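# Free trapped arm, then lower fallen window onto sill

## Task

Get the arm pinned beneath the fallen window loose and move that entire arm back onto its own side of the wall, leaving at least a hand's width between it and the wall; afterwards ease the window down until it sits fully on its sill. Letting it land hard on anything at any point is a failure, and the result must hold without the robot supporting it, though a window lying on its sill still counts even if a gripper remains on or beneath it.

## Robot and tools

Setup. Two arms, left_arm and right_arm, are mounted facing each other across a table. The names do not match image sides. Coordinates in results use one shared scene frame: origin at the table centre, +z up, table surface at z = +0.020 m, and left_arm's base lies toward +y. Each gripper's fingers extend along its own +x axis and spread along its own y axis. The reported end_effector_position is the midpoint between the finger pads, roughly 3 to 4 cm short of the fingertips. Printed positions can be somewhat wrong, especially at long reach. Other loose objects may occasionally get nudged by the scene itself.

The 14-number row. Every motion command uses one flat list of 14 values, each in [-1, 1], covering both arms even when only one moves: left_arm dx, dy, dz, rx, ry, rz, opening, then right_arm in the same seven-slot order. dx to rz are offsets, expressed in that gripper's own axes, from the gripper pose printed in the most recent result showing it (before any such result exists, and for the second or later call within a single reply, they count from where the gripper is when the command begins). A value of 1.0 equals 0.6 m of translation or 180 degrees of rotation; rx, ry, rz form a single rotation vector. Opening is absolute, not an offset: +1 is fully open (0.088 m), empty fingers close together near -0.80, and lower values add nothing. Allow at least about 0.5 s for a full close. To keep a grasp, command roughly 0.07 below the grip_measured reading. An all-zero offset is not a pause: it pulls the gripper back to its reference pose.

execute_actions takes "actions", a list holding zero or one item, plus optional "pictures" (boolean). An empty list just reports the state. An item {"rows": [...], "steps": n} plays up to 15 rows, one per 1/30 s control step (n up to 15, default 15); each row is measured from the same reference pose, not chained, and the final row repeats if rows run out. An item with only {"steps": n} (up to 300) is a wait counted from the previous result, including time spent replying. A refused call sends nothing.

move takes "target" (one 14-number row as above, offsets from the last shown pose) and optional "speed" in m/s, 0.002 to 0.5, default 0.25 (rotation capped at twice that in rad/s). Both grippers follow straight paths that finish together, lasting 0.5 to 10 s; longer paths are cut off at 10 s. Rotation takes the shorter direction. Paths do not avoid obstacles or the other arm. Grippers may lag, drift, or overshoot the speed, notably near full extension. Faster motion and targets set deeper past a contact mean harder impacts and pressing. The result adds a "move:" line giving the ending (done, off_target, moving, held, fault) and acting limits, plus each gripper's distance from its target. If one arm is named, the other finished fine. held as ending: a check stopped that arm's final step; limits=paced: the sent pose was clipped; limits=held: some steps were blocked midway, after which the arm may jump faster than requested.

wait takes "seconds" (0 to 10) and lets time pass with no new command. zoom_image takes "camera" (cam_head_left, cam_head_right, cam_left_wrist, cam_right_wrist, each 504x504) and "region" [x0, y0, x1, y1] in pixels from the top-left, at most 504 by 504, returning a finer view of that camera's latest image. finished_scene takes "scene", the current scene's number; it ends and grades the scene irreversibly, so call it only when the window rests on its sill unaided and the freed arm sits clear of the wall on its own side.

Controller behaviour. Each step, the commanded pose is clipped to within 70 mm and 16 degrees of the measured pose, then reached by damped inverse kinematics with position taking priority over orientation. After an action the arm continues only to its last clipped pose, so large targets need follow-up commands; check the result pose. Joint friction can leave the gripper short or tilted, and tiny moves may not happen; correct tilt after moves. A "pose unreachable" line or HELD marks steps where the clearance check altered or blocked the command. The simulation keeps running while you compose replies. To keep an arm still, send it its correction offset first and then zeros, with its desired opening.

Readings. State lines give position (m), quaternion wxyz, and velocities. grip_measured is the finger opening on the command scale (may be off ~1 mm, and reads up to ~0.061 narrow under a hard squeeze). grip_effort_n is motor effort in newtons, negative closing; it stays nonzero at rest and is n/a at start. Joint torques and external torque estimates are noisy and include friction and held weight. Joint ranges (rad): waist -3.054 to 3.054, shoulder 0 to 3.142, elbow 0 to 2.356, wrist pitch -1.571 to 1.571, wrist yaw -1.571 to 1.571, wrist roll -3.142 to 3.142. Load limits (N m): waist 16.8, shoulder 20.8, elbow 20.8, wrist pitch 5.49, wrist yaw 5.47, wrist roll 5.13.

Hazards. Reaching a joint load limit causes a TORQUE FAULT: the arm halts 10 s and drops the rest of the call. Holding loads heats motors; MOTOR HOT appears from 50 °C, and at 95 °C an OVER-TEMPERATURE FAULT holds the arm, possibly cutting power so it goes limp. Never let the arms collide or press each other. Don't drop the window, let it slam, shove things hard, or knock anything off the table. Move slowly near contacts and lower the window in small, gentle steps, preferably supporting it until it settles on the sill. Smooth, efficient, quick motion is preferred.

Each tool is called after "Request:" as a command line: name --argument value for each argument, lists and objects as JSON in quotes; but a table of rows of numbers goes row by row, as --pt "numbers of a row", without its own name.

## Session

Request:
execute_actions --actions '[]'

Scene clock: 0.00 s of 4375.00 s.
left_arm: end_effector_position=(+0.1123, +0.1866, +0.4699) grip_measured=+0.857 grip_effort_n=n/a end_effector_quat_wxyz=(+0.801, -0.019, -0.021, -0.598) end_effector_velocity=(+0.004, +0.002, +0.001) end_effector_angular_velocity=(-0.005, -0.008, +0.025) | right_arm: end_effector_position=(+0.0277, +0.1205, +0.1797) grip_measured=+0.829 grip_effort_n=n/a end_effector_quat_wxyz=(+0.755, +0.022, +0.008, +0.656) end_effector_velocity=(+0.003, -0.001, -0.004) end_effector_angular_velocity=(-0.025, -0.022, -0.010)
Joint positions: left_arm=[ 0.007  0.849  0.655  0.25   0.001 -0.006  0.081] | right_arm=[-0.021  2.353  1.297  1.072  0.176  0.041  0.08 ]
Joint velocities: left_arm=[ 0.002 -0.002 -0.002  0.007 -0.022  0.007 -0.   ] | right_arm=[-0.002 -0.002 -0.002 -0.022  0.007 -0.022  0.   ]
Joint torques (N m, as the arm reports them, + toward a larger angle): no reading
External joint torques (N m, as the arm's controller estimates them; a push from outside toward a larger angle lowers the number): no reading
Heat: left arm: hottest elbow 24 °C (+0.0 °C/min); right arm: hottest wrist roll 26 °C (+0.0 °C/min).
Hand target (left_arm): +0.112, +0.187, +0.470; +0.801, -0.019, -0.021, -0.598
Hand target (right_arm): +0.027, +0.122, +0.195; +0.754, +0.036, -0.003, +0.656

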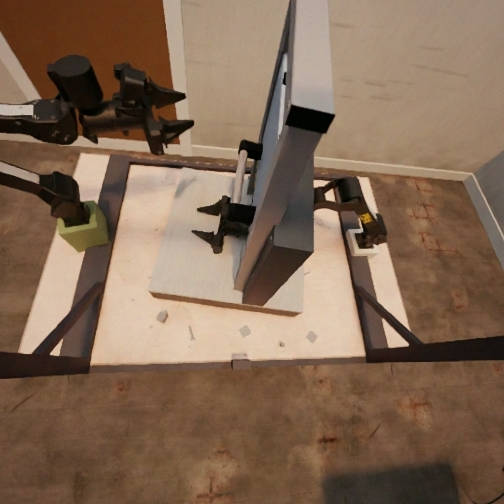

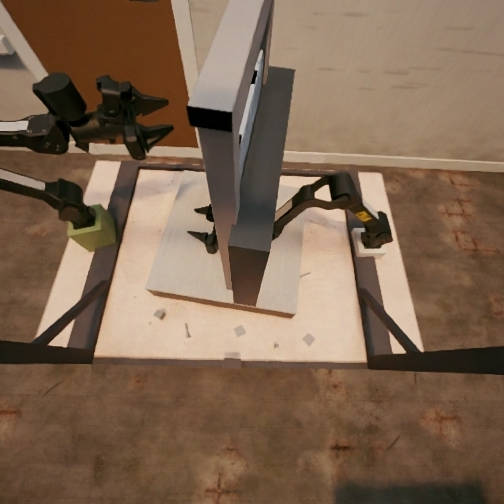

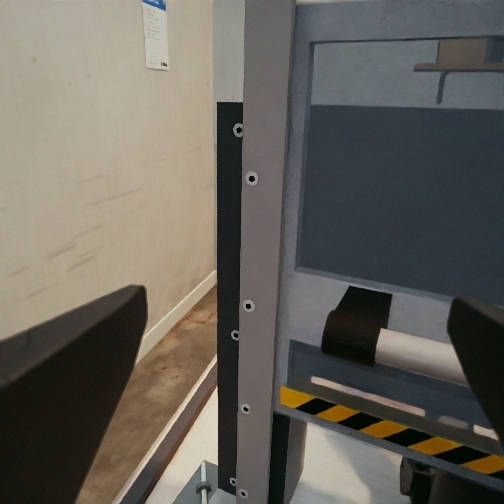

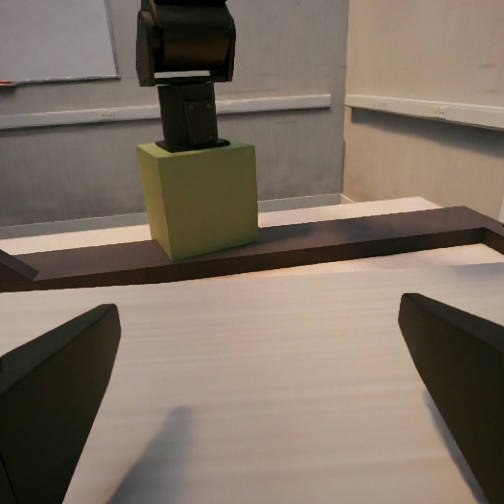

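Request:
move --target '[-0.1,-0.05,-0.2,0,0,-0.135,1,0,0,0,0,0,0,0.83]'

Request:
zoom_image --camera "cam_head_left" --region '[120,60,340,280]'

Scene clock: 3.90 s of 4375.00 s.
left_arm: end_effector_position=(+0.0685, +0.2286, +0.3512) grip_measured=+1.000 grip_effort_n=16.0 end_effector_quat_wxyz=(+0.658, -0.012, -0.030, -0.752) end_effector_velocity=(+0.002, +0.001, -0.003) end_effector_angular_velocity=(+0.001, +0.020, +0.004) | right_arm: end_effector_position=(+0.0277, +0.1203, +0.1769) grip_measured=+0.829 grip_effort_n=3.5 end_effector_quat_wxyz=(+0.755, +0.020, +0.010, +0.656) end_effector_velocity=(+0.003, -0.000, -0.001) end_effector_angular_velocity=(-0.008, -0.008, -0.000)
Joint positions: left_arm=[ 0.252  0.746  0.144  0.675  0.667 -0.016  0.088] | right_arm=[-0.021  2.357  1.296  1.072  0.176  0.041  0.08 ]
Joint velocities: left_arm=[ 0.012  0.007 -0.012  0.022  0.007 -0.022  0.   ] | right_arm=[-0.007 -0.002 -0.002 -0.007 -0.007 -0.007  0.   ]
Joint torques (N m, as the arm reports them, + toward a larger angle): left_arm=[ 0.33 -0.32  5.87  2.16  0.12 -0.11] | right_arm=[ -0.03 -12.08   5.5    1.92   0.    -0.02]
External joint torques (N m, as the arm's controller estimates them; a push from outside toward a larger angle lowers the number): left_arm=[ 0.31  0.7  -0.53  0.64  0.16 -0.12] | right_arm=[ 0.03 -1.54  0.16  0.19 -0.01 -0.03]
Heat: left arm: hottest elbow 24 °C (+0.0 °C/min); right arm: hottest shoulder 27 °C (+0.0 °C/min).
Hand target (left_arm): +0.068, +0.229, +0.347; +0.657, -0.013, -0.024, -0.753
Hand target (right_arm): +0.028, +0.121, +0.180; +0.755, +0.022, +0.008, +0.656
Off the commanded pose (left_arm): 0.004 m, 1 deg.
Off the commanded pose (right_arm): 0.003 m, 0 deg.
move: done

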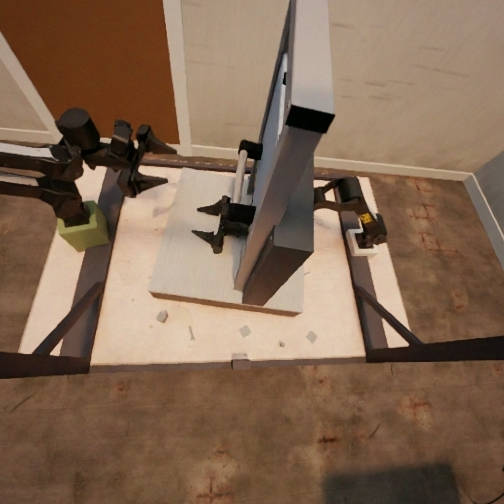

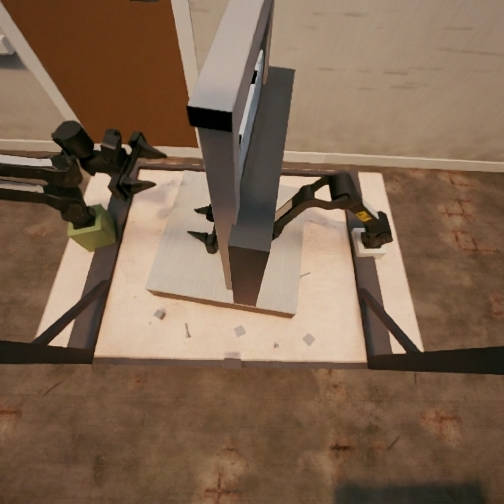

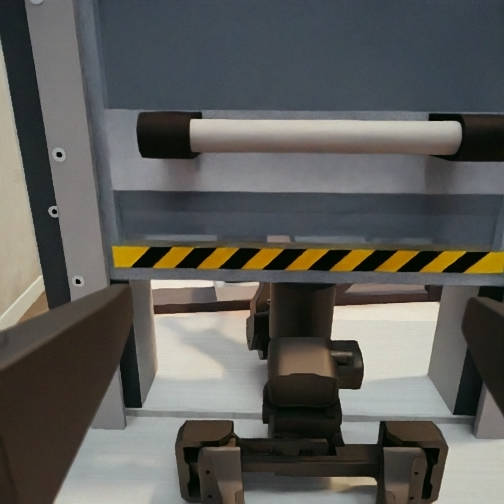

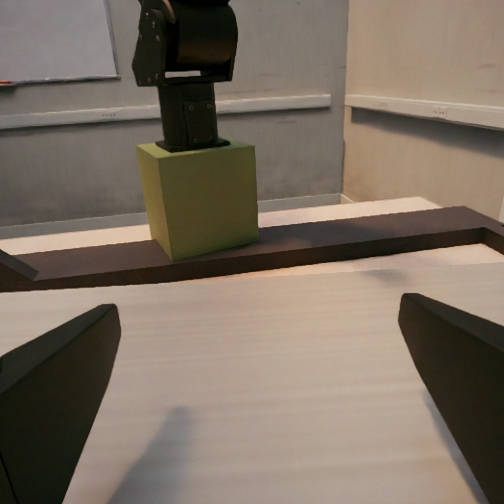

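Region (120, 60, 340, 280) of cam_head_left's 504x504 image, scaled by 2.291, with more detail than that image has.

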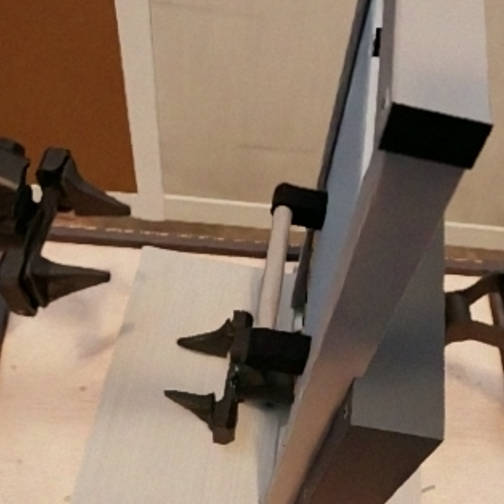

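Request:
move --target '[0.12,0,0.04,0.5,0,0,1,0,0,0.005,0,0,0,0.83]'

Scene clock: 8.77 s of 4375.00 s.
left_arm: end_effector_position=(+0.0581, +0.1610, +0.3748) grip_measured=+1.000 grip_effort_n=15.6 end_effector_quat_wxyz=(+0.474, +0.456, -0.548, -0.516) end_effector_velocity=(+0.001, -0.001, -0.004) end_effector_angular_velocity=(+0.018, -0.015, +0.006) | right_arm: end_effector_position=(+0.0277, +0.1202, +0.1753) grip_measured=+0.829 grip_effort_n=3.0 end_effector_quat_wxyz=(+0.755, +0.018, +0.012, +0.655) end_effector_velocity=(+0.000, -0.000, +0.002) end_effector_angular_velocity=(-0.006, -0.022, +0.005)
Joint positions: left_arm=[0.02  1.086 0.36  0.78  0.436 1.565 0.088] | right_arm=[-0.021  2.358  1.295  1.068  0.176  0.041  0.08 ]
Joint velocities: left_arm=[-0.002  0.002  0.002 -0.022 -0.007  0.022  0.   ] | right_arm=[-0.002 -0.007 -0.002 -0.007 -0.007 -0.022 -0.   ]
Joint torques (N m, as the arm reports them, + toward a larger angle): left_arm=[-0.12 -1.53  8.36  2.2  -0.13  0.07] | right_arm=[  0.01 -12.68   5.43   1.53   0.01  -0.01]
External joint torques (N m, as the arm's controller estimates them; a push from outside toward a larger angle lowers the number): left_arm=[-0.13  1.24  2.19  0.63 -0.11  0.12] | right_arm=[ 0.01 -2.07  0.06 -0.21  0.01 -0.01]
Heat: left arm: hottest elbow 25 °C (+6.8 °C/min); right arm: hottest shoulder 31 °C (+34.2 °C/min).
Hand target (left_arm): +0.058, +0.159, +0.379; +0.474, +0.457, -0.552, -0.511
Hand target (right_arm): +0.028, +0.120, +0.180; +0.755, +0.020, +0.010, +0.656
Off the commanded pose (left_arm): 0.005 m, 1 deg.
Off the commanded pose (right_arm): 0.005 m, 0 deg.
move: done

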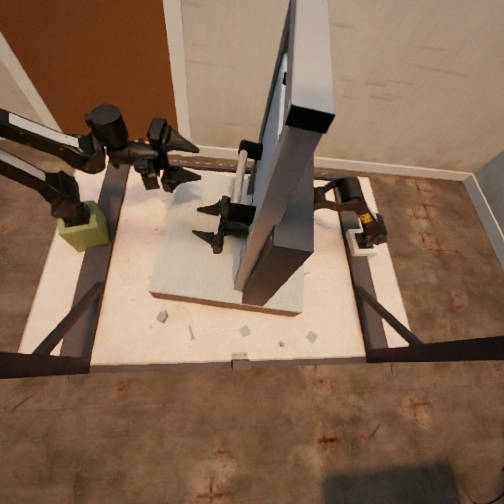

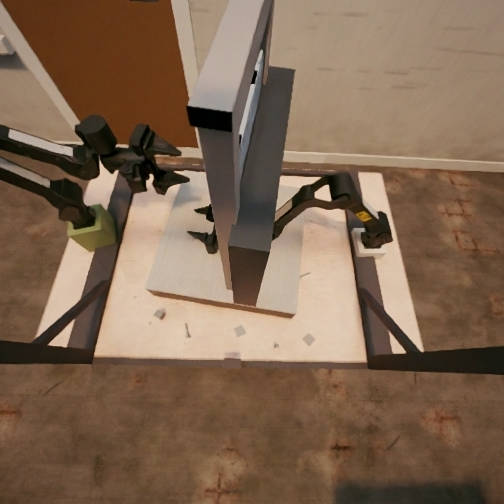

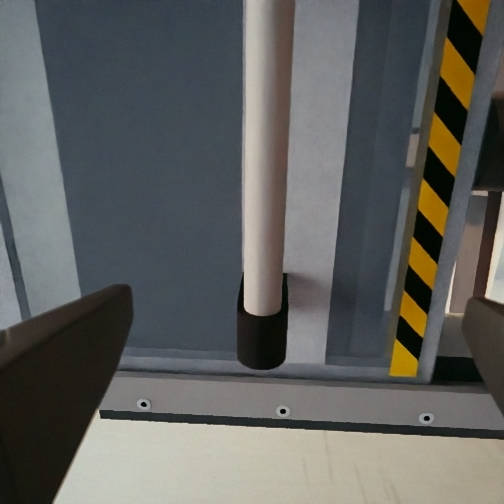

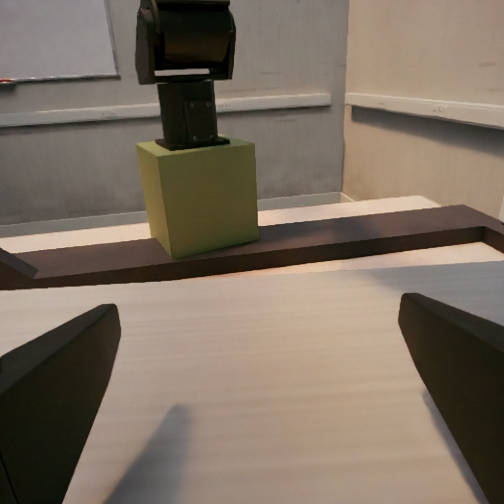

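Request:
move --target '[0.14,0.008,0.05,0,0,0,1,0,0,0.005,0,0,0,0.83]' --speed 0.1

Scene clock: 11.47 s of 4375.00 s.
left_arm: end_effector_position=(+0.0175, +0.0851, +0.3805) grip_measured=+1.000 grip_effort_n=15.6 end_effector_quat_wxyz=(+0.474, +0.456, -0.546, -0.519) end_effector_velocity=(+0.002, -0.003, -0.003) end_effector_angular_velocity=(+0.015, +0.023, +0.019) | right_arm: end_effector_position=(+0.0277, +0.1201, +0.1745) grip_measured=+0.829 grip_effort_n=3.5 end_effector_quat_wxyz=(+0.755, +0.016, +0.013, +0.655) end_effector_velocity=(-0.003, -0.000, -0.001) end_effector_angular_velocity=(-0.008, -0.008, +0.010)
Joint positions: left_arm=[-0.222  1.404  0.588  0.861  0.196  1.573  0.088] | right_arm=[-0.021  2.358  1.295  1.065  0.176  0.041  0.08 ]
Joint velocities: left_arm=[-0.002  0.012  0.007 -0.007 -0.022 -0.022  0.   ] | right_arm=[ 0.002 -0.002 -0.002 -0.007 -0.007 -0.007 -0.   ]
Joint torques (N m, as the arm reports them, + toward a larger angle): left_arm=[-0.2  -3.51  8.33  2.3  -0.1   0.06] | right_arm=[ -0.05 -12.53   5.39   1.51   0.    -0.01]
External joint torques (N m, as the arm's controller estimates them; a push from outside toward a larger angle lowers the number): left_arm=[-0.27  1.3   2.3   0.65 -0.08  0.12] | right_arm=[-0.14 -2.11  0.11 -0.2   0.01 -0.02]
Heat: left arm: hottest elbow 26 °C (+10.5 °C/min); right arm: hottest shoulder 32 °C (+31.4 °C/min).
Hand target (left_arm): +0.017, +0.082, +0.383; +0.475, +0.456, -0.548, -0.516
Hand target (right_arm): +0.028, +0.120, +0.178; +0.755, +0.018, +0.012, +0.655
Off the commanded pose (left_arm): 0.004 m, 0 deg.
Off the commanded pose (right_arm): 0.004 m, 0 deg.
move: done

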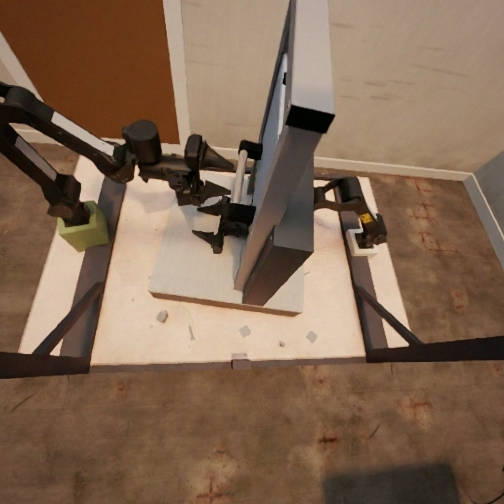

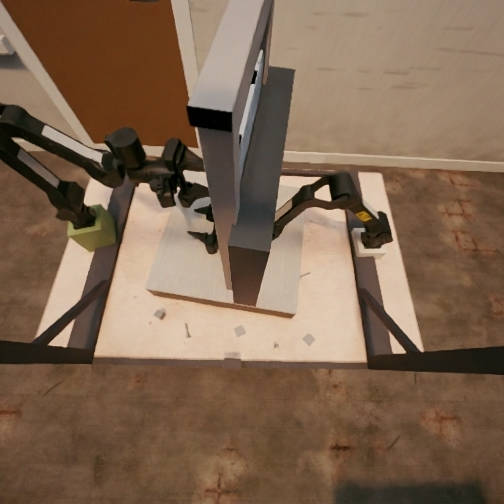

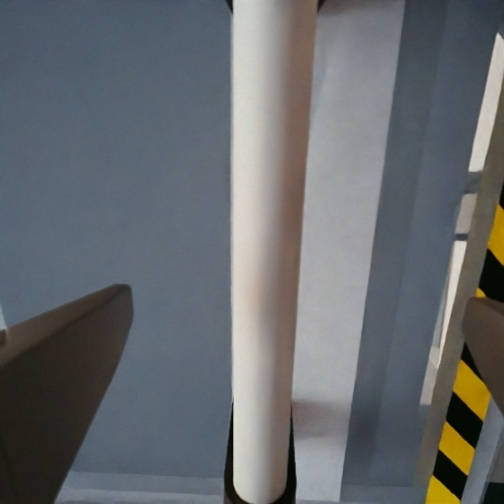

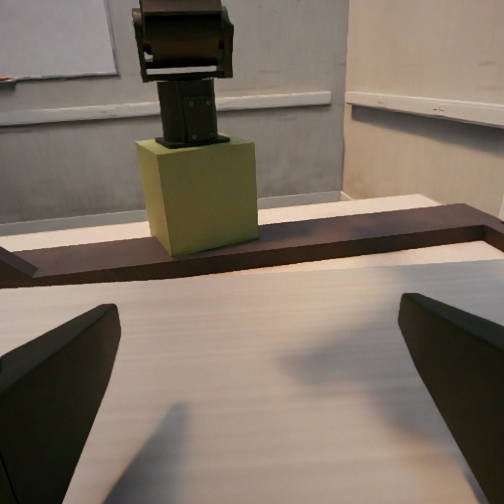

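Request:
move --target '[0.075,0.008,0,0,0,0,1,0,0,0.005,0,0,0,0.83]' --speed 0.05

Request:
move --target '[0,0,0,0,0,0,-0.6,0,0,0.005,0,0,0,0.83]'

Scene clock: 14.53 s of 4375.00 s.
left_arm: end_effector_position=(+0.0121, +0.0442, +0.3863) grip_measured=+1.000 grip_effort_n=15.6 end_effector_quat_wxyz=(+0.474, +0.455, -0.545, -0.520) end_effector_velocity=(+0.000, -0.003, -0.004) end_effector_angular_velocity=(+0.013, +0.008, +0.005) | right_arm: end_effector_position=(+0.0277, +0.1201, +0.1736) grip_measured=+0.829 grip_effort_n=3.0 end_effector_quat_wxyz=(+0.755, +0.015, +0.014, +0.655) end_effector_velocity=(+0.003, -0.000, -0.007) end_effector_angular_velocity=(-0.026, +0.006, -0.000)
Joint positions: left_arm=[-0.248  1.553  0.748  0.849  0.171  1.573  0.088] | right_arm=[-0.021  2.358  1.295  1.061  0.176  0.041  0.08 ]
Joint velocities: left_arm=[-0.002  0.012  0.007 -0.007 -0.007 -0.007  0.   ] | right_arm=[-0.007  0.002 -0.002 -0.022 -0.007  0.007 -0.   ]
Joint torques (N m, as the arm reports them, + toward a larger angle): left_arm=[-0.17 -4.13  8.32  1.99 -0.11 -0.04] | right_arm=[ -0.03 -12.61   5.33   1.57   0.    -0.01]
External joint torques (N m, as the arm's controller estimates them; a push from outside toward a larger angle lowers the number): left_arm=[-0.16  1.76  2.29  0.35 -0.1   0.01] | right_arm=[ 0.05 -2.29  0.1  -0.11  0.   -0.01]
Heat: left arm: hottest elbow 26 °C (+8.3 °C/min); right arm: hottest shoulder 34 °C (+33.0 °C/min).
Hand target (left_arm): +0.011, +0.041, +0.387; +0.474, +0.456, -0.545, -0.520
Hand target (right_arm): +0.028, +0.120, +0.178; +0.755, +0.016, +0.013, +0.655
Off the commanded pose (left_arm): 0.004 m, 0 deg.
Off the commanded pose (right_arm): 0.004 m, 0 deg.
move: done

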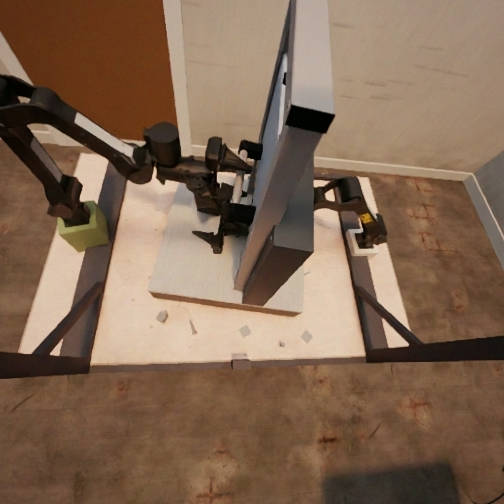

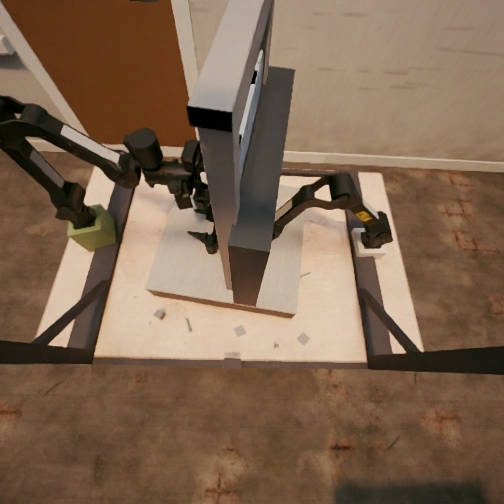

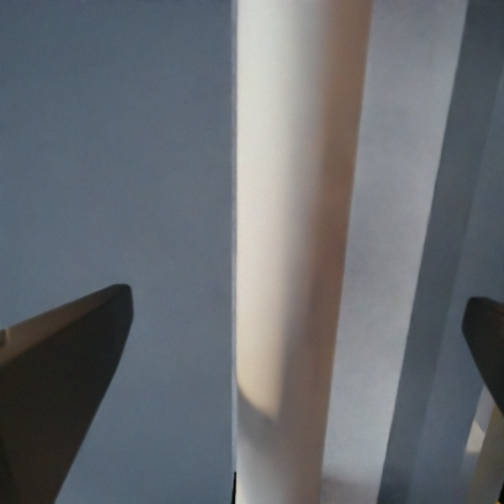

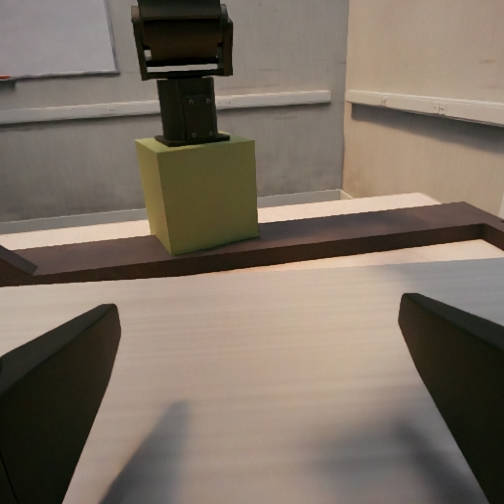

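Scene clock: 15.23 s of 4375.00 s.
left_arm: end_effector_position=(+0.0121, +0.0444, +0.3884) grip_measured=-0.453 grip_effort_n=-83.5 end_effector_quat_wxyz=(+0.476, +0.453, -0.547, -0.519) end_effector_velocity=(+0.004, +0.000, -0.002) end_effector_angular_velocity=(+0.008, +0.009, +0.024) | right_arm: end_effector_position=(+0.0277, +0.1201, +0.1731) grip_measured=+0.829 grip_effort_n=3.5 end_effector_quat_wxyz=(+0.755, +0.014, +0.015, +0.655) end_effector_velocity=(-0.004, +0.000, -0.004) end_effector_angular_velocity=(-0.015, -0.022, +0.034)
Joint positions: left_arm=[-0.248  1.552  0.749  0.855  0.171  1.571  0.017] | right_arm=[-0.021  2.358  1.295  1.058  0.176  0.041  0.08 ]
Joint velocities: left_arm=[ 0.002 -0.002 -0.002 -0.007 -0.022 -0.007 -0.   ] | right_arm=[-0.002  0.002 -0.002 -0.007 -0.037 -0.022 -0.   ]
Joint torques (N m, as the arm reports them, + toward a larger angle): left_arm=[ 0.11 -5.07  6.55  1.63  0.01 -0.01] | right_arm=[ -0.03 -12.56   5.28   1.44   0.    -0.02]
External joint torques (N m, as the arm's controller estimates them; a push from outside toward a larger angle lowers the number): left_arm=[ 0.08  0.85  0.49 -0.02  0.03  0.05] | right_arm=[-0.07 -2.2   0.03 -0.25  0.01 -0.02]
Heat: left arm: hottest elbow 27 °C (+11.8 °C/min); right arm: hottest shoulder 35 °C (+35.4 °C/min).
Hand target (left_arm): +0.012, +0.044, +0.386; +0.474, +0.455, -0.545, -0.520
Hand target (right_arm): +0.028, +0.120, +0.177; +0.755, +0.015, +0.014, +0.655
Off the commanded pose (left_arm): 0.002 m, 0 deg.
Off the commanded pose (right_arm): 0.004 m, 0 deg.
move: done

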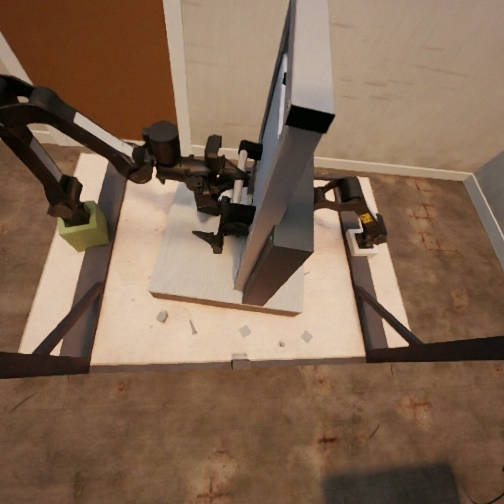

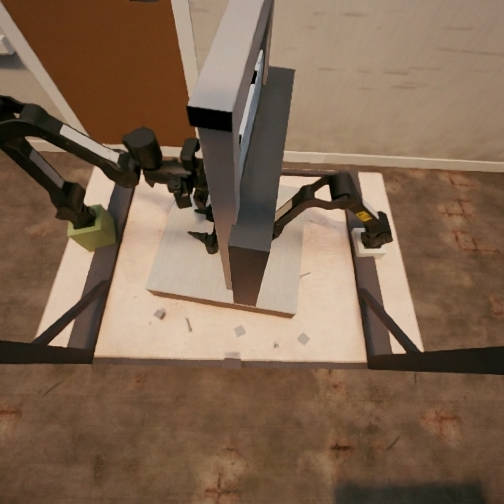

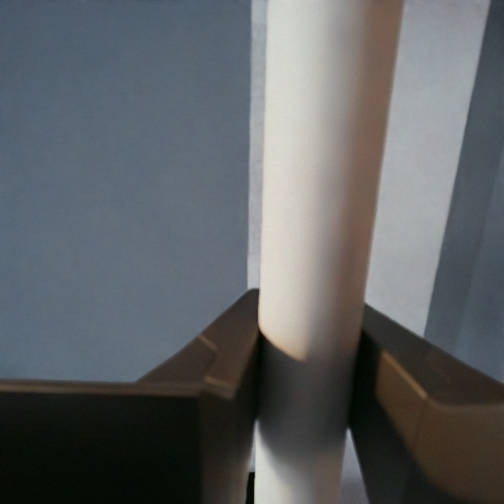

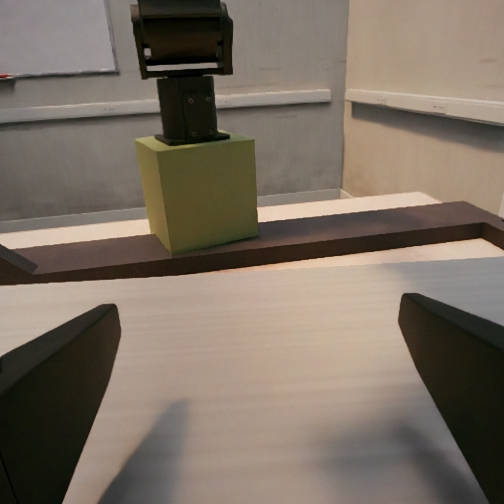

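Request:
move --target '[0.009,0.15,0,0,0,0,-0.6,0,0,0.01,0,0,0,-0.8]' --speed 0.06

Request:
move --target '[0,0.01,0,0,0,0,-0.6,-0.25,0,0.03,0,0,0,-0.8]' --speed 0.08

Scene clock: 18.50 s of 4375.00 s.
left_arm: end_effector_position=(+0.0121, +0.0427, +0.4044) grip_measured=-0.457 grip_effort_n=-83.5 end_effector_quat_wxyz=(+0.433, +0.495, -0.498, -0.566) end_effector_velocity=(-0.000, +0.000, +0.003) end_effector_angular_velocity=(+0.013, +0.007, +0.006) | right_arm: end_effector_position=(+0.0277, +0.1200, +0.1697) grip_measured=-0.798 grip_effort_n=-17.0 end_effector_quat_wxyz=(+0.755, +0.007, +0.020, +0.655) end_effector_velocity=(+0.000, -0.001, -0.000) end_effector_angular_velocity=(-0.010, -0.022, +0.005)
Joint positions: left_arm=[-0.248  1.463  0.91   0.421  0.171  1.578  0.017] | right_arm=[-0.021  2.358  1.295  1.043  0.176  0.041  0.   ]
Joint velocities: left_arm=[-0.002 -0.007  0.017 -0.037 -0.007 -0.007 -0.   ] | right_arm=[-0.002 -0.007 -0.007 -0.007 -0.007 -0.022  0.   ]
Joint torques (N m, as the arm reports them, + toward a larger angle): left_arm=[ -0.25 -11.5   16.86   5.08  -0.04  -0.29] | right_arm=[ -0.02 -13.6    5.43   1.84  -0.01  -0.01]
External joint torques (N m, as the arm's controller estimates them; a push from outside toward a larger angle lowers the number): left_arm=[-0.22 -5.65 10.22  3.39 -0.07 -0.23] | right_arm=[-0.03 -2.91  0.01  0.08 -0.01 -0.02]
Heat: left arm: hottest elbow 28 °C (+13.0 °C/min); right arm: hottest shoulder 37 °C (+35.7 °C/min).
Hand target (left_arm): +0.011, +0.050, +0.477; +0.476, +0.453, -0.547, -0.519
Hand target (right_arm): +0.028, +0.120, +0.179; +0.755, +0.014, +0.015, +0.655
Off the commanded pose (left_arm): 0.074 m, 10 deg.
Off the commanded pose (right_arm): 0.009 m, 1 deg.
move: off_target (left_arm, right_arm)

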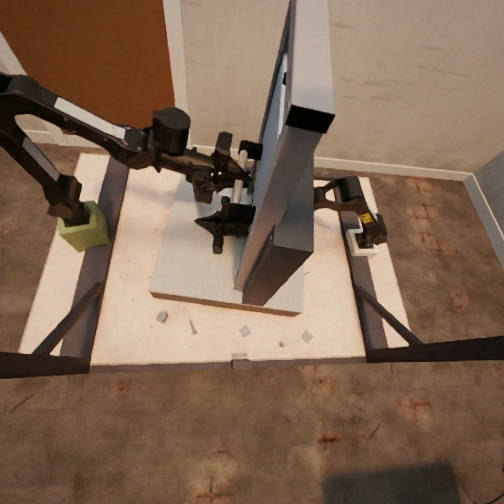

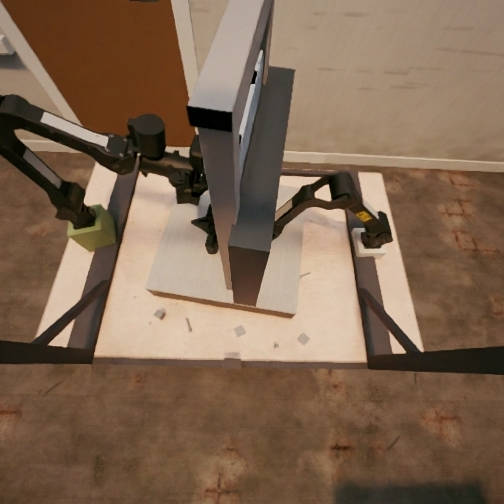

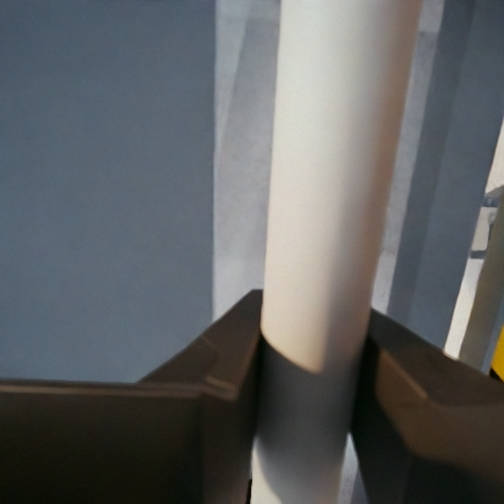

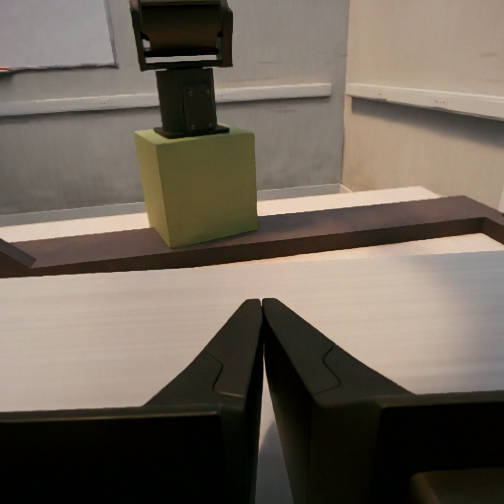

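Scene clock: 20.87 s of 4375.00 s.
left_arm: end_effector_position=(+0.0120, +0.0414, +0.3716) grip_measured=-0.463 grip_effort_n=-83.5 end_effector_quat_wxyz=(+0.406, +0.517, -0.471, -0.588) end_effector_velocity=(+0.002, +0.001, -0.005) end_effector_angular_velocity=(+0.023, +0.003, +0.021) | right_arm: end_effector_position=(+0.0066, -0.0252, +0.1888) grip_measured=-0.798 grip_effort_n=-17.0 end_effector_quat_wxyz=(+0.754, +0.003, +0.021, +0.656) end_effector_velocity=(+0.003, -0.004, +0.003) end_effector_angular_velocity=(+0.004, -0.021, +0.001)
Joint positions: left_arm=[-0.249  1.499  0.894  0.373  0.168  1.589  0.016] | right_arm=[0.064 1.949 0.623 1.297 0.259 0.039 0.   ]
Joint velocities: left_arm=[-0.002 -0.002 -0.002 -0.022 -0.022 -0.007 -0.   ] | right_arm=[-0.007 -0.017 -0.017  0.007 -0.007 -0.022  0.   ]
Joint torques (N m, as the arm reports them, + toward a larger angle): left_arm=[ 0.2  -9.52 11.16  3.76  0.15 -0.43] | right_arm=[ 0.19 -8.82  3.74  2.09  0.18  0.18]
External joint torques (N m, as the arm's controller estimates them; a push from outside toward a larger angle lowers the number): left_arm=[ 0.18 -3.59  4.72  2.11  0.12 -0.37] | right_arm=[ 0.26 -1.86 -0.51  0.36  0.17  0.18]
Heat: left arm: hottest elbow 28 °C (+11.5 °C/min); right arm: hottest shoulder 38 °C (+34.5 °C/min).
Hand target (left_arm): +0.012, +0.043, +0.410; +0.432, +0.495, -0.498, -0.566
Hand target (right_arm): +0.006, -0.027, +0.192; +0.755, +0.008, +0.021, +0.655
Off the commanded pose (left_arm): 0.039 m, 6 deg.
Off the commanded pose (right_arm): 0.004 m, 1 deg.
move: off_target (left_arm)

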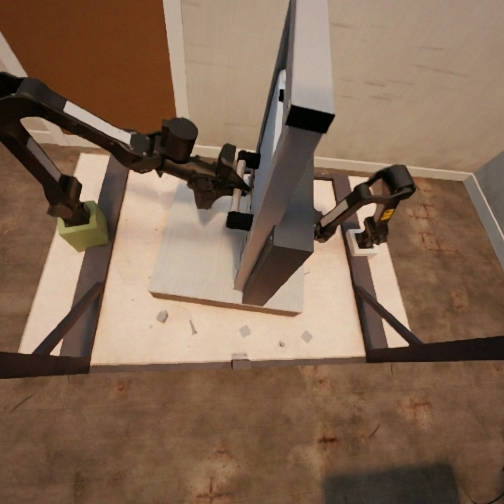

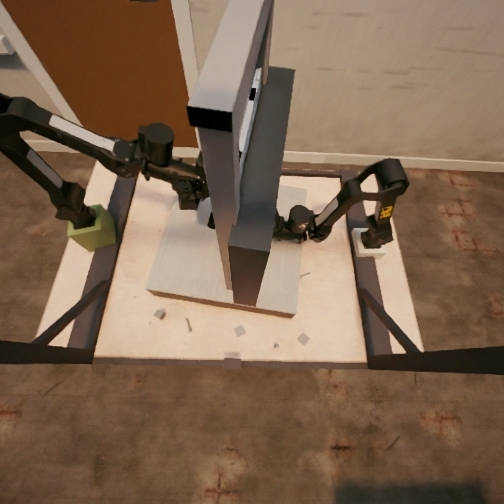

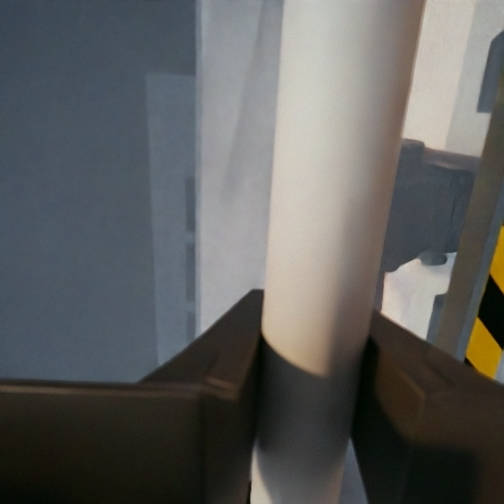

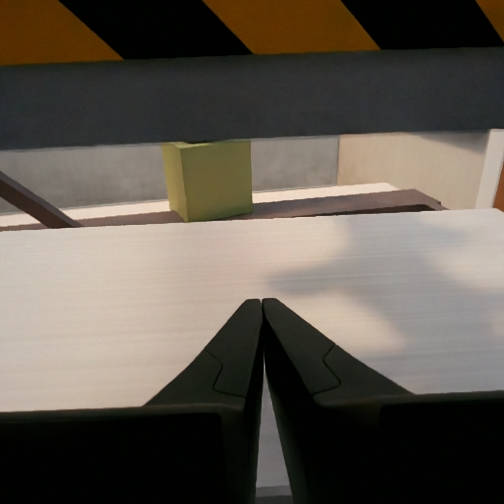

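Request:
execute_actions --actions '[{"rows":[[-0.016,0.063,0,0,0,0.033,-0.6,-0.03,0,0,0,0,0,-0.8],[-0.016,0.063,0,0,0,0.033,-0.6,-0.06,0,0,0,0,0,-0.8],[-0.016,0.063,0,0,0,0.033,-0.6,-0.09,0,0,0,0,0,-0.8],[-0.016,0.063,0,0,0,0.033,-0.6,-0.2,0,0.04,0,0,0,-0.8]]}]' --pictures false

Request:
execute_actions --actions '[{"rows":[[-0.016,0.063,0,0,0,0.033,-0.6,-0.2,0,0.12,0,0,0,-0.8]]}]'

Scene clock: 23.97 s of 4375.00 s.
left_arm: end_effector_position=(+0.0120, +0.0414, +0.3717) grip_measured=-0.463 grip_effort_n=-83.5 end_effector_quat_wxyz=(+0.406, +0.517, -0.471, -0.588) end_effector_velocity=(-0.000, +0.001, -0.002) end_effector_angular_velocity=(+0.008, +0.002, +0.016) | right_arm: end_effector_position=(-0.0091, -0.1296, +0.2135) grip_measured=-0.798 grip_effort_n=-17.0 end_effector_quat_wxyz=(+0.753, +0.006, +0.018, +0.658) end_effector_velocity=(-0.008, -0.084, +0.026) end_effector_angular_velocity=(-0.038, -0.007, -0.015)
Joint positions: left_arm=[-0.249  1.499  0.894  0.374  0.168  1.589  0.016] | right_arm=[0.199 1.53  0.241 1.269 0.389 0.039 0.   ]
Joint velocities: left_arm=[-0.007 -0.002 -0.002 -0.007 -0.022 -0.007 -0.   ] | right_arm=[ 0.154 -0.559 -0.242 -0.359  0.168  0.007  0.   ]
Joint torques (N m, as the arm reports them, + toward a larger angle): left_arm=[ 0.4  -9.55 10.72  4.2   0.23 -0.61] | right_arm=[ 0.22 -4.85  3.81  1.7   0.27  0.14]
External joint torques (N m, as the arm's controller estimates them; a push from outside toward a larger angle lowers the number): left_arm=[ 0.42 -3.53  4.18  2.51  0.19 -0.56] | right_arm=[ 0.24 -1.   -0.64  0.08  0.27  0.13]
Heat: left arm: hottest elbow 29 °C (+12.5 °C/min); right arm: hottest shoulder 38 °C (+30.0 °C/min).
Hand target (left_arm): +0.013, +0.043, +0.410; +0.435, +0.492, -0.498, -0.567
Hand target (right_arm): -0.010, -0.142, +0.216; +0.754, +0.006, +0.020, +0.656
Off the commanded pose (left_arm): 0.039 m, 6 deg.
Off the commanded pose (right_arm): 0.014 m, 1 deg.
Steps of this call (steps 1 to 78: nothing new was sent; steps 79 to 93: all 15 steps of this action). Readings (end_effector_position):
79: left_arm (+0.0120, +0.0414, +0.3715) | right_arm (+0.0066, -0.0271, +0.1888)
80: left_arm (+0.0120, +0.0414, +0.3715) | right_arm (+0.0064, -0.0312, +0.1889)
82: left_arm (+0.0120, +0.0414, +0.3715) | right_arm (+0.0044, -0.0477, +0.1887)
86: left_arm (+0.0120, +0.0414, +0.3716) | right_arm (-0.0031, -0.0893, +0.1976)
93: the state above

Scene clock: 24.47 s of 4375.00 s.
left_arm: end_effector_position=(+0.0120, +0.0413, +0.3719) grip_measured=-0.463 grip_effort_n=-83.5 end_effector_quat_wxyz=(+0.406, +0.517, -0.472, -0.588) end_effector_velocity=(+0.002, +0.001, -0.007) end_effector_angular_velocity=(+0.028, +0.006, +0.011) | right_arm: end_effector_position=(-0.0221, -0.2282, +0.2870) grip_measured=-0.798 grip_effort_n=-17.0 end_effector_quat_wxyz=(+0.753, +0.074, -0.045, +0.652) end_effector_velocity=(-0.004, -0.117, +0.013) end_effector_angular_velocity=(-0.160, -0.035, -0.109)
Joint positions: left_arm=[-0.249  1.499  0.894  0.375  0.168  1.589  0.016] | right_arm=[ 0.528  0.724  0.075  0.87   0.719 -0.093  0.   ]
Joint velocities: left_arm=[ 0.002  0.002 -0.002 -0.022 -0.007 -0.007 -0.   ] | right_arm=[ 0.681 -1.189 -0.002 -1.238  0.784 -0.154  0.   ]
Joint torques (N m, as the arm reports them, + toward a larger angle): left_arm=[ 0.42 -9.57 10.71  4.27  0.23 -0.62] | right_arm=[ 0.23 -0.84  6.24  1.32  0.11 -0.21]
External joint torques (N m, as the arm's controller estimates them; a push from outside toward a larger angle lowers the number): left_arm=[ 0.38 -3.62  4.23  2.6   0.2  -0.56] | right_arm=[ 0.24 -0.26  0.15 -0.03  0.19 -0.21]
Heat: left arm: hottest wrist pitch 30 °C (+14.7 °C/min); right arm: hottest shoulder 38 °C (+29.4 °C/min).
Hand target (left_arm): +0.013, +0.043, +0.410; +0.435, +0.492, -0.498, -0.566
Hand target (right_arm): -0.021, -0.242, +0.288; +0.759, +0.063, -0.042, +0.647
Off the commanded pose (left_arm): 0.039 m, 6 deg.
Off the commanded pose (right_arm): 0.019 m, 11 deg.
Steps of this call (steps 1 to 15: all 15 steps of this action). Readings (end_effector_position):
1: left_arm (+0.0120, +0.0413, +0.3718) | right_arm (-0.0093, -0.1351, +0.2159)
2: left_arm (+0.0120, +0.0413, +0.3718) | right_arm (-0.0109, -0.1431, +0.2202)
4: left_arm (+0.0120, +0.0413, +0.3718) | right_arm (-0.0131, -0.1604, +0.2346)
8: left_arm (+0.0120, +0.0413, +0.3719) | right_arm (-0.0177, -0.1915, +0.2616)
15: the state above

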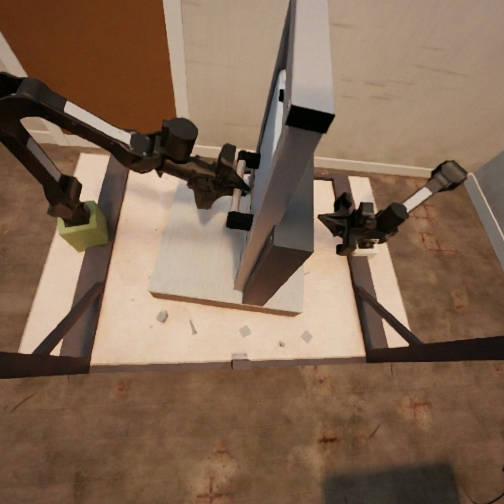

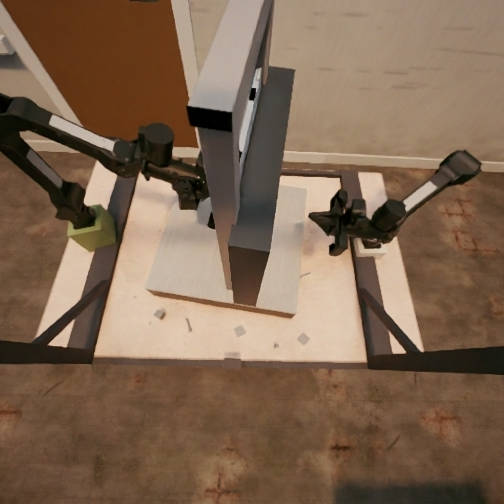

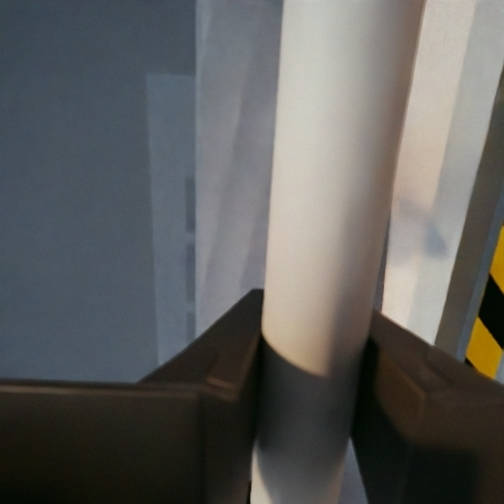

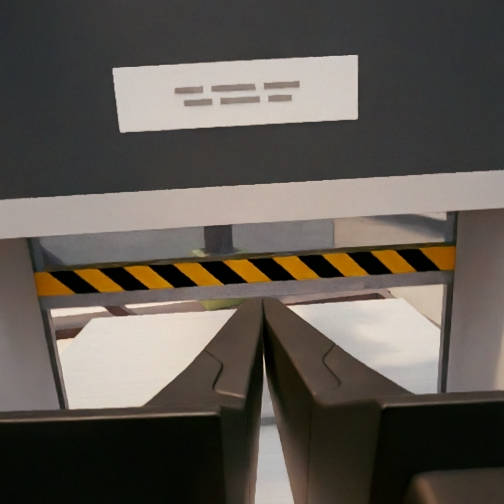

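Request:
move --target '[0.05,-0.21,0,0,0,0.03,-0.6,-0.06,0,0.02,0,0,0,1]' --speed 0.018

Scene clock: 33.93 s of 4375.00 s.
left_arm: end_effector_position=(+0.0122, +0.0393, +0.2367) grip_measured=-0.464 grip_effort_n=-83.5 end_effector_quat_wxyz=(+0.426, +0.503, -0.491, -0.569) end_effector_velocity=(-0.004, +0.001, -0.003) end_effector_angular_velocity=(-0.002, +0.008, -0.013) | right_arm: end_effector_position=(-0.0270, -0.2651, +0.2963) grip_measured=+0.990 grip_effort_n=15.1 end_effector_quat_wxyz=(+0.752, +0.080, -0.041, +0.653) end_effector_velocity=(+0.003, -0.002, +0.002) end_effector_angular_velocity=(+0.005, +0.010, -0.015)
Joint positions: left_arm=[-0.252  1.948  0.625  1.166  0.16   1.585  0.016] | right_arm=[ 0.787  0.428  0.065  0.663  0.969 -0.182  0.088]
Joint velocities: left_arm=[-0.007  0.012 -0.007  0.022  0.007 -0.007 -0.   ] | right_arm=[ 0.007 -0.007  0.002  0.007  0.022 -0.007 -0.   ]
Joint torques (N m, as the arm reports them, + toward a larger angle): left_arm=[-0.22 -6.74  3.26  3.58  0.14 -0.46] | right_arm=[ 0.3   0.    5.69  1.29  0.02 -0.23]
External joint torques (N m, as the arm's controller estimates them; a push from outside toward a larger angle lowers the number): left_arm=[-0.18  0.13 -0.91  1.89  0.11 -0.41] | right_arm=[ 0.31 -0.15 -0.87 -0.01  0.19 -0.23]
Heat: left arm: hottest wrist pitch 35 °C (+19.4 °C/min); right arm: hottest shoulder 34 °C (+14.1 °C/min).
Hand target (left_arm): +0.010, +0.041, +0.242; +0.433, +0.494, -0.495, -0.568
Hand target (right_arm): -0.027, -0.265, +0.293; +0.753, +0.075, -0.043, +0.652
Off the commanded pose (left_arm): 0.007 m, 1 deg.
Off the commanded pose (right_arm): 0.003 m, 1 deg.
move: done

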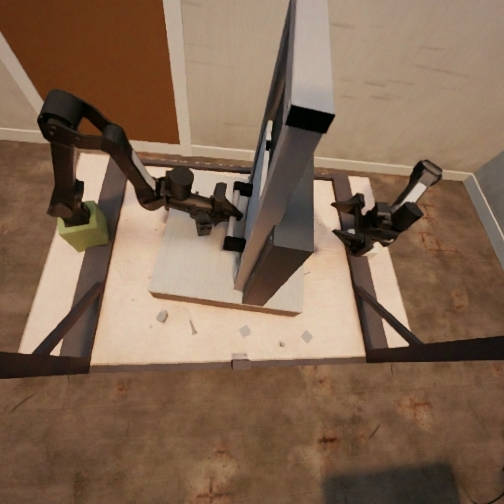

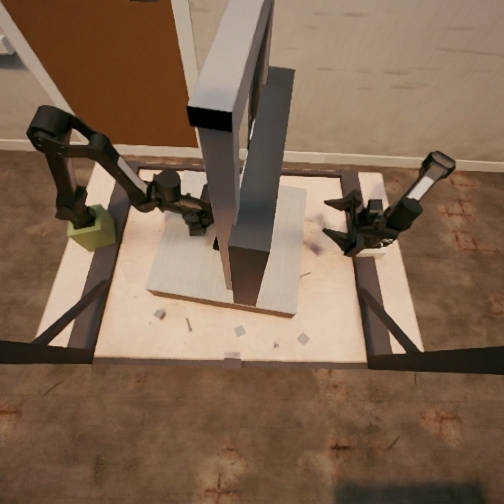

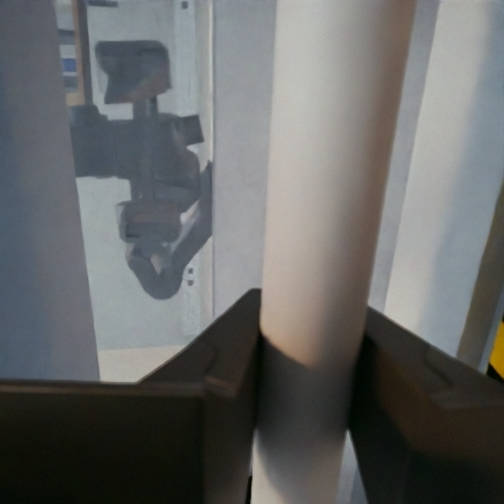

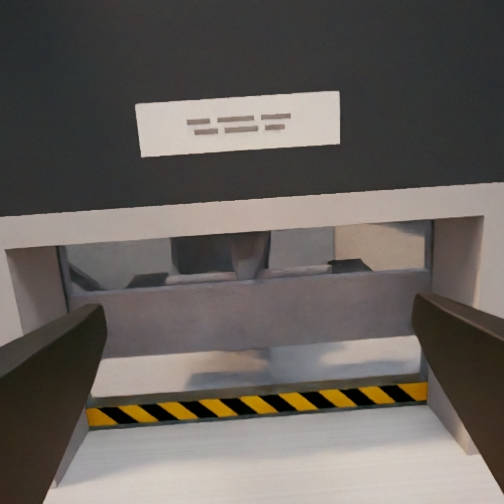

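Request:
finished_scene --scene 1

The scene is finished: the task was done.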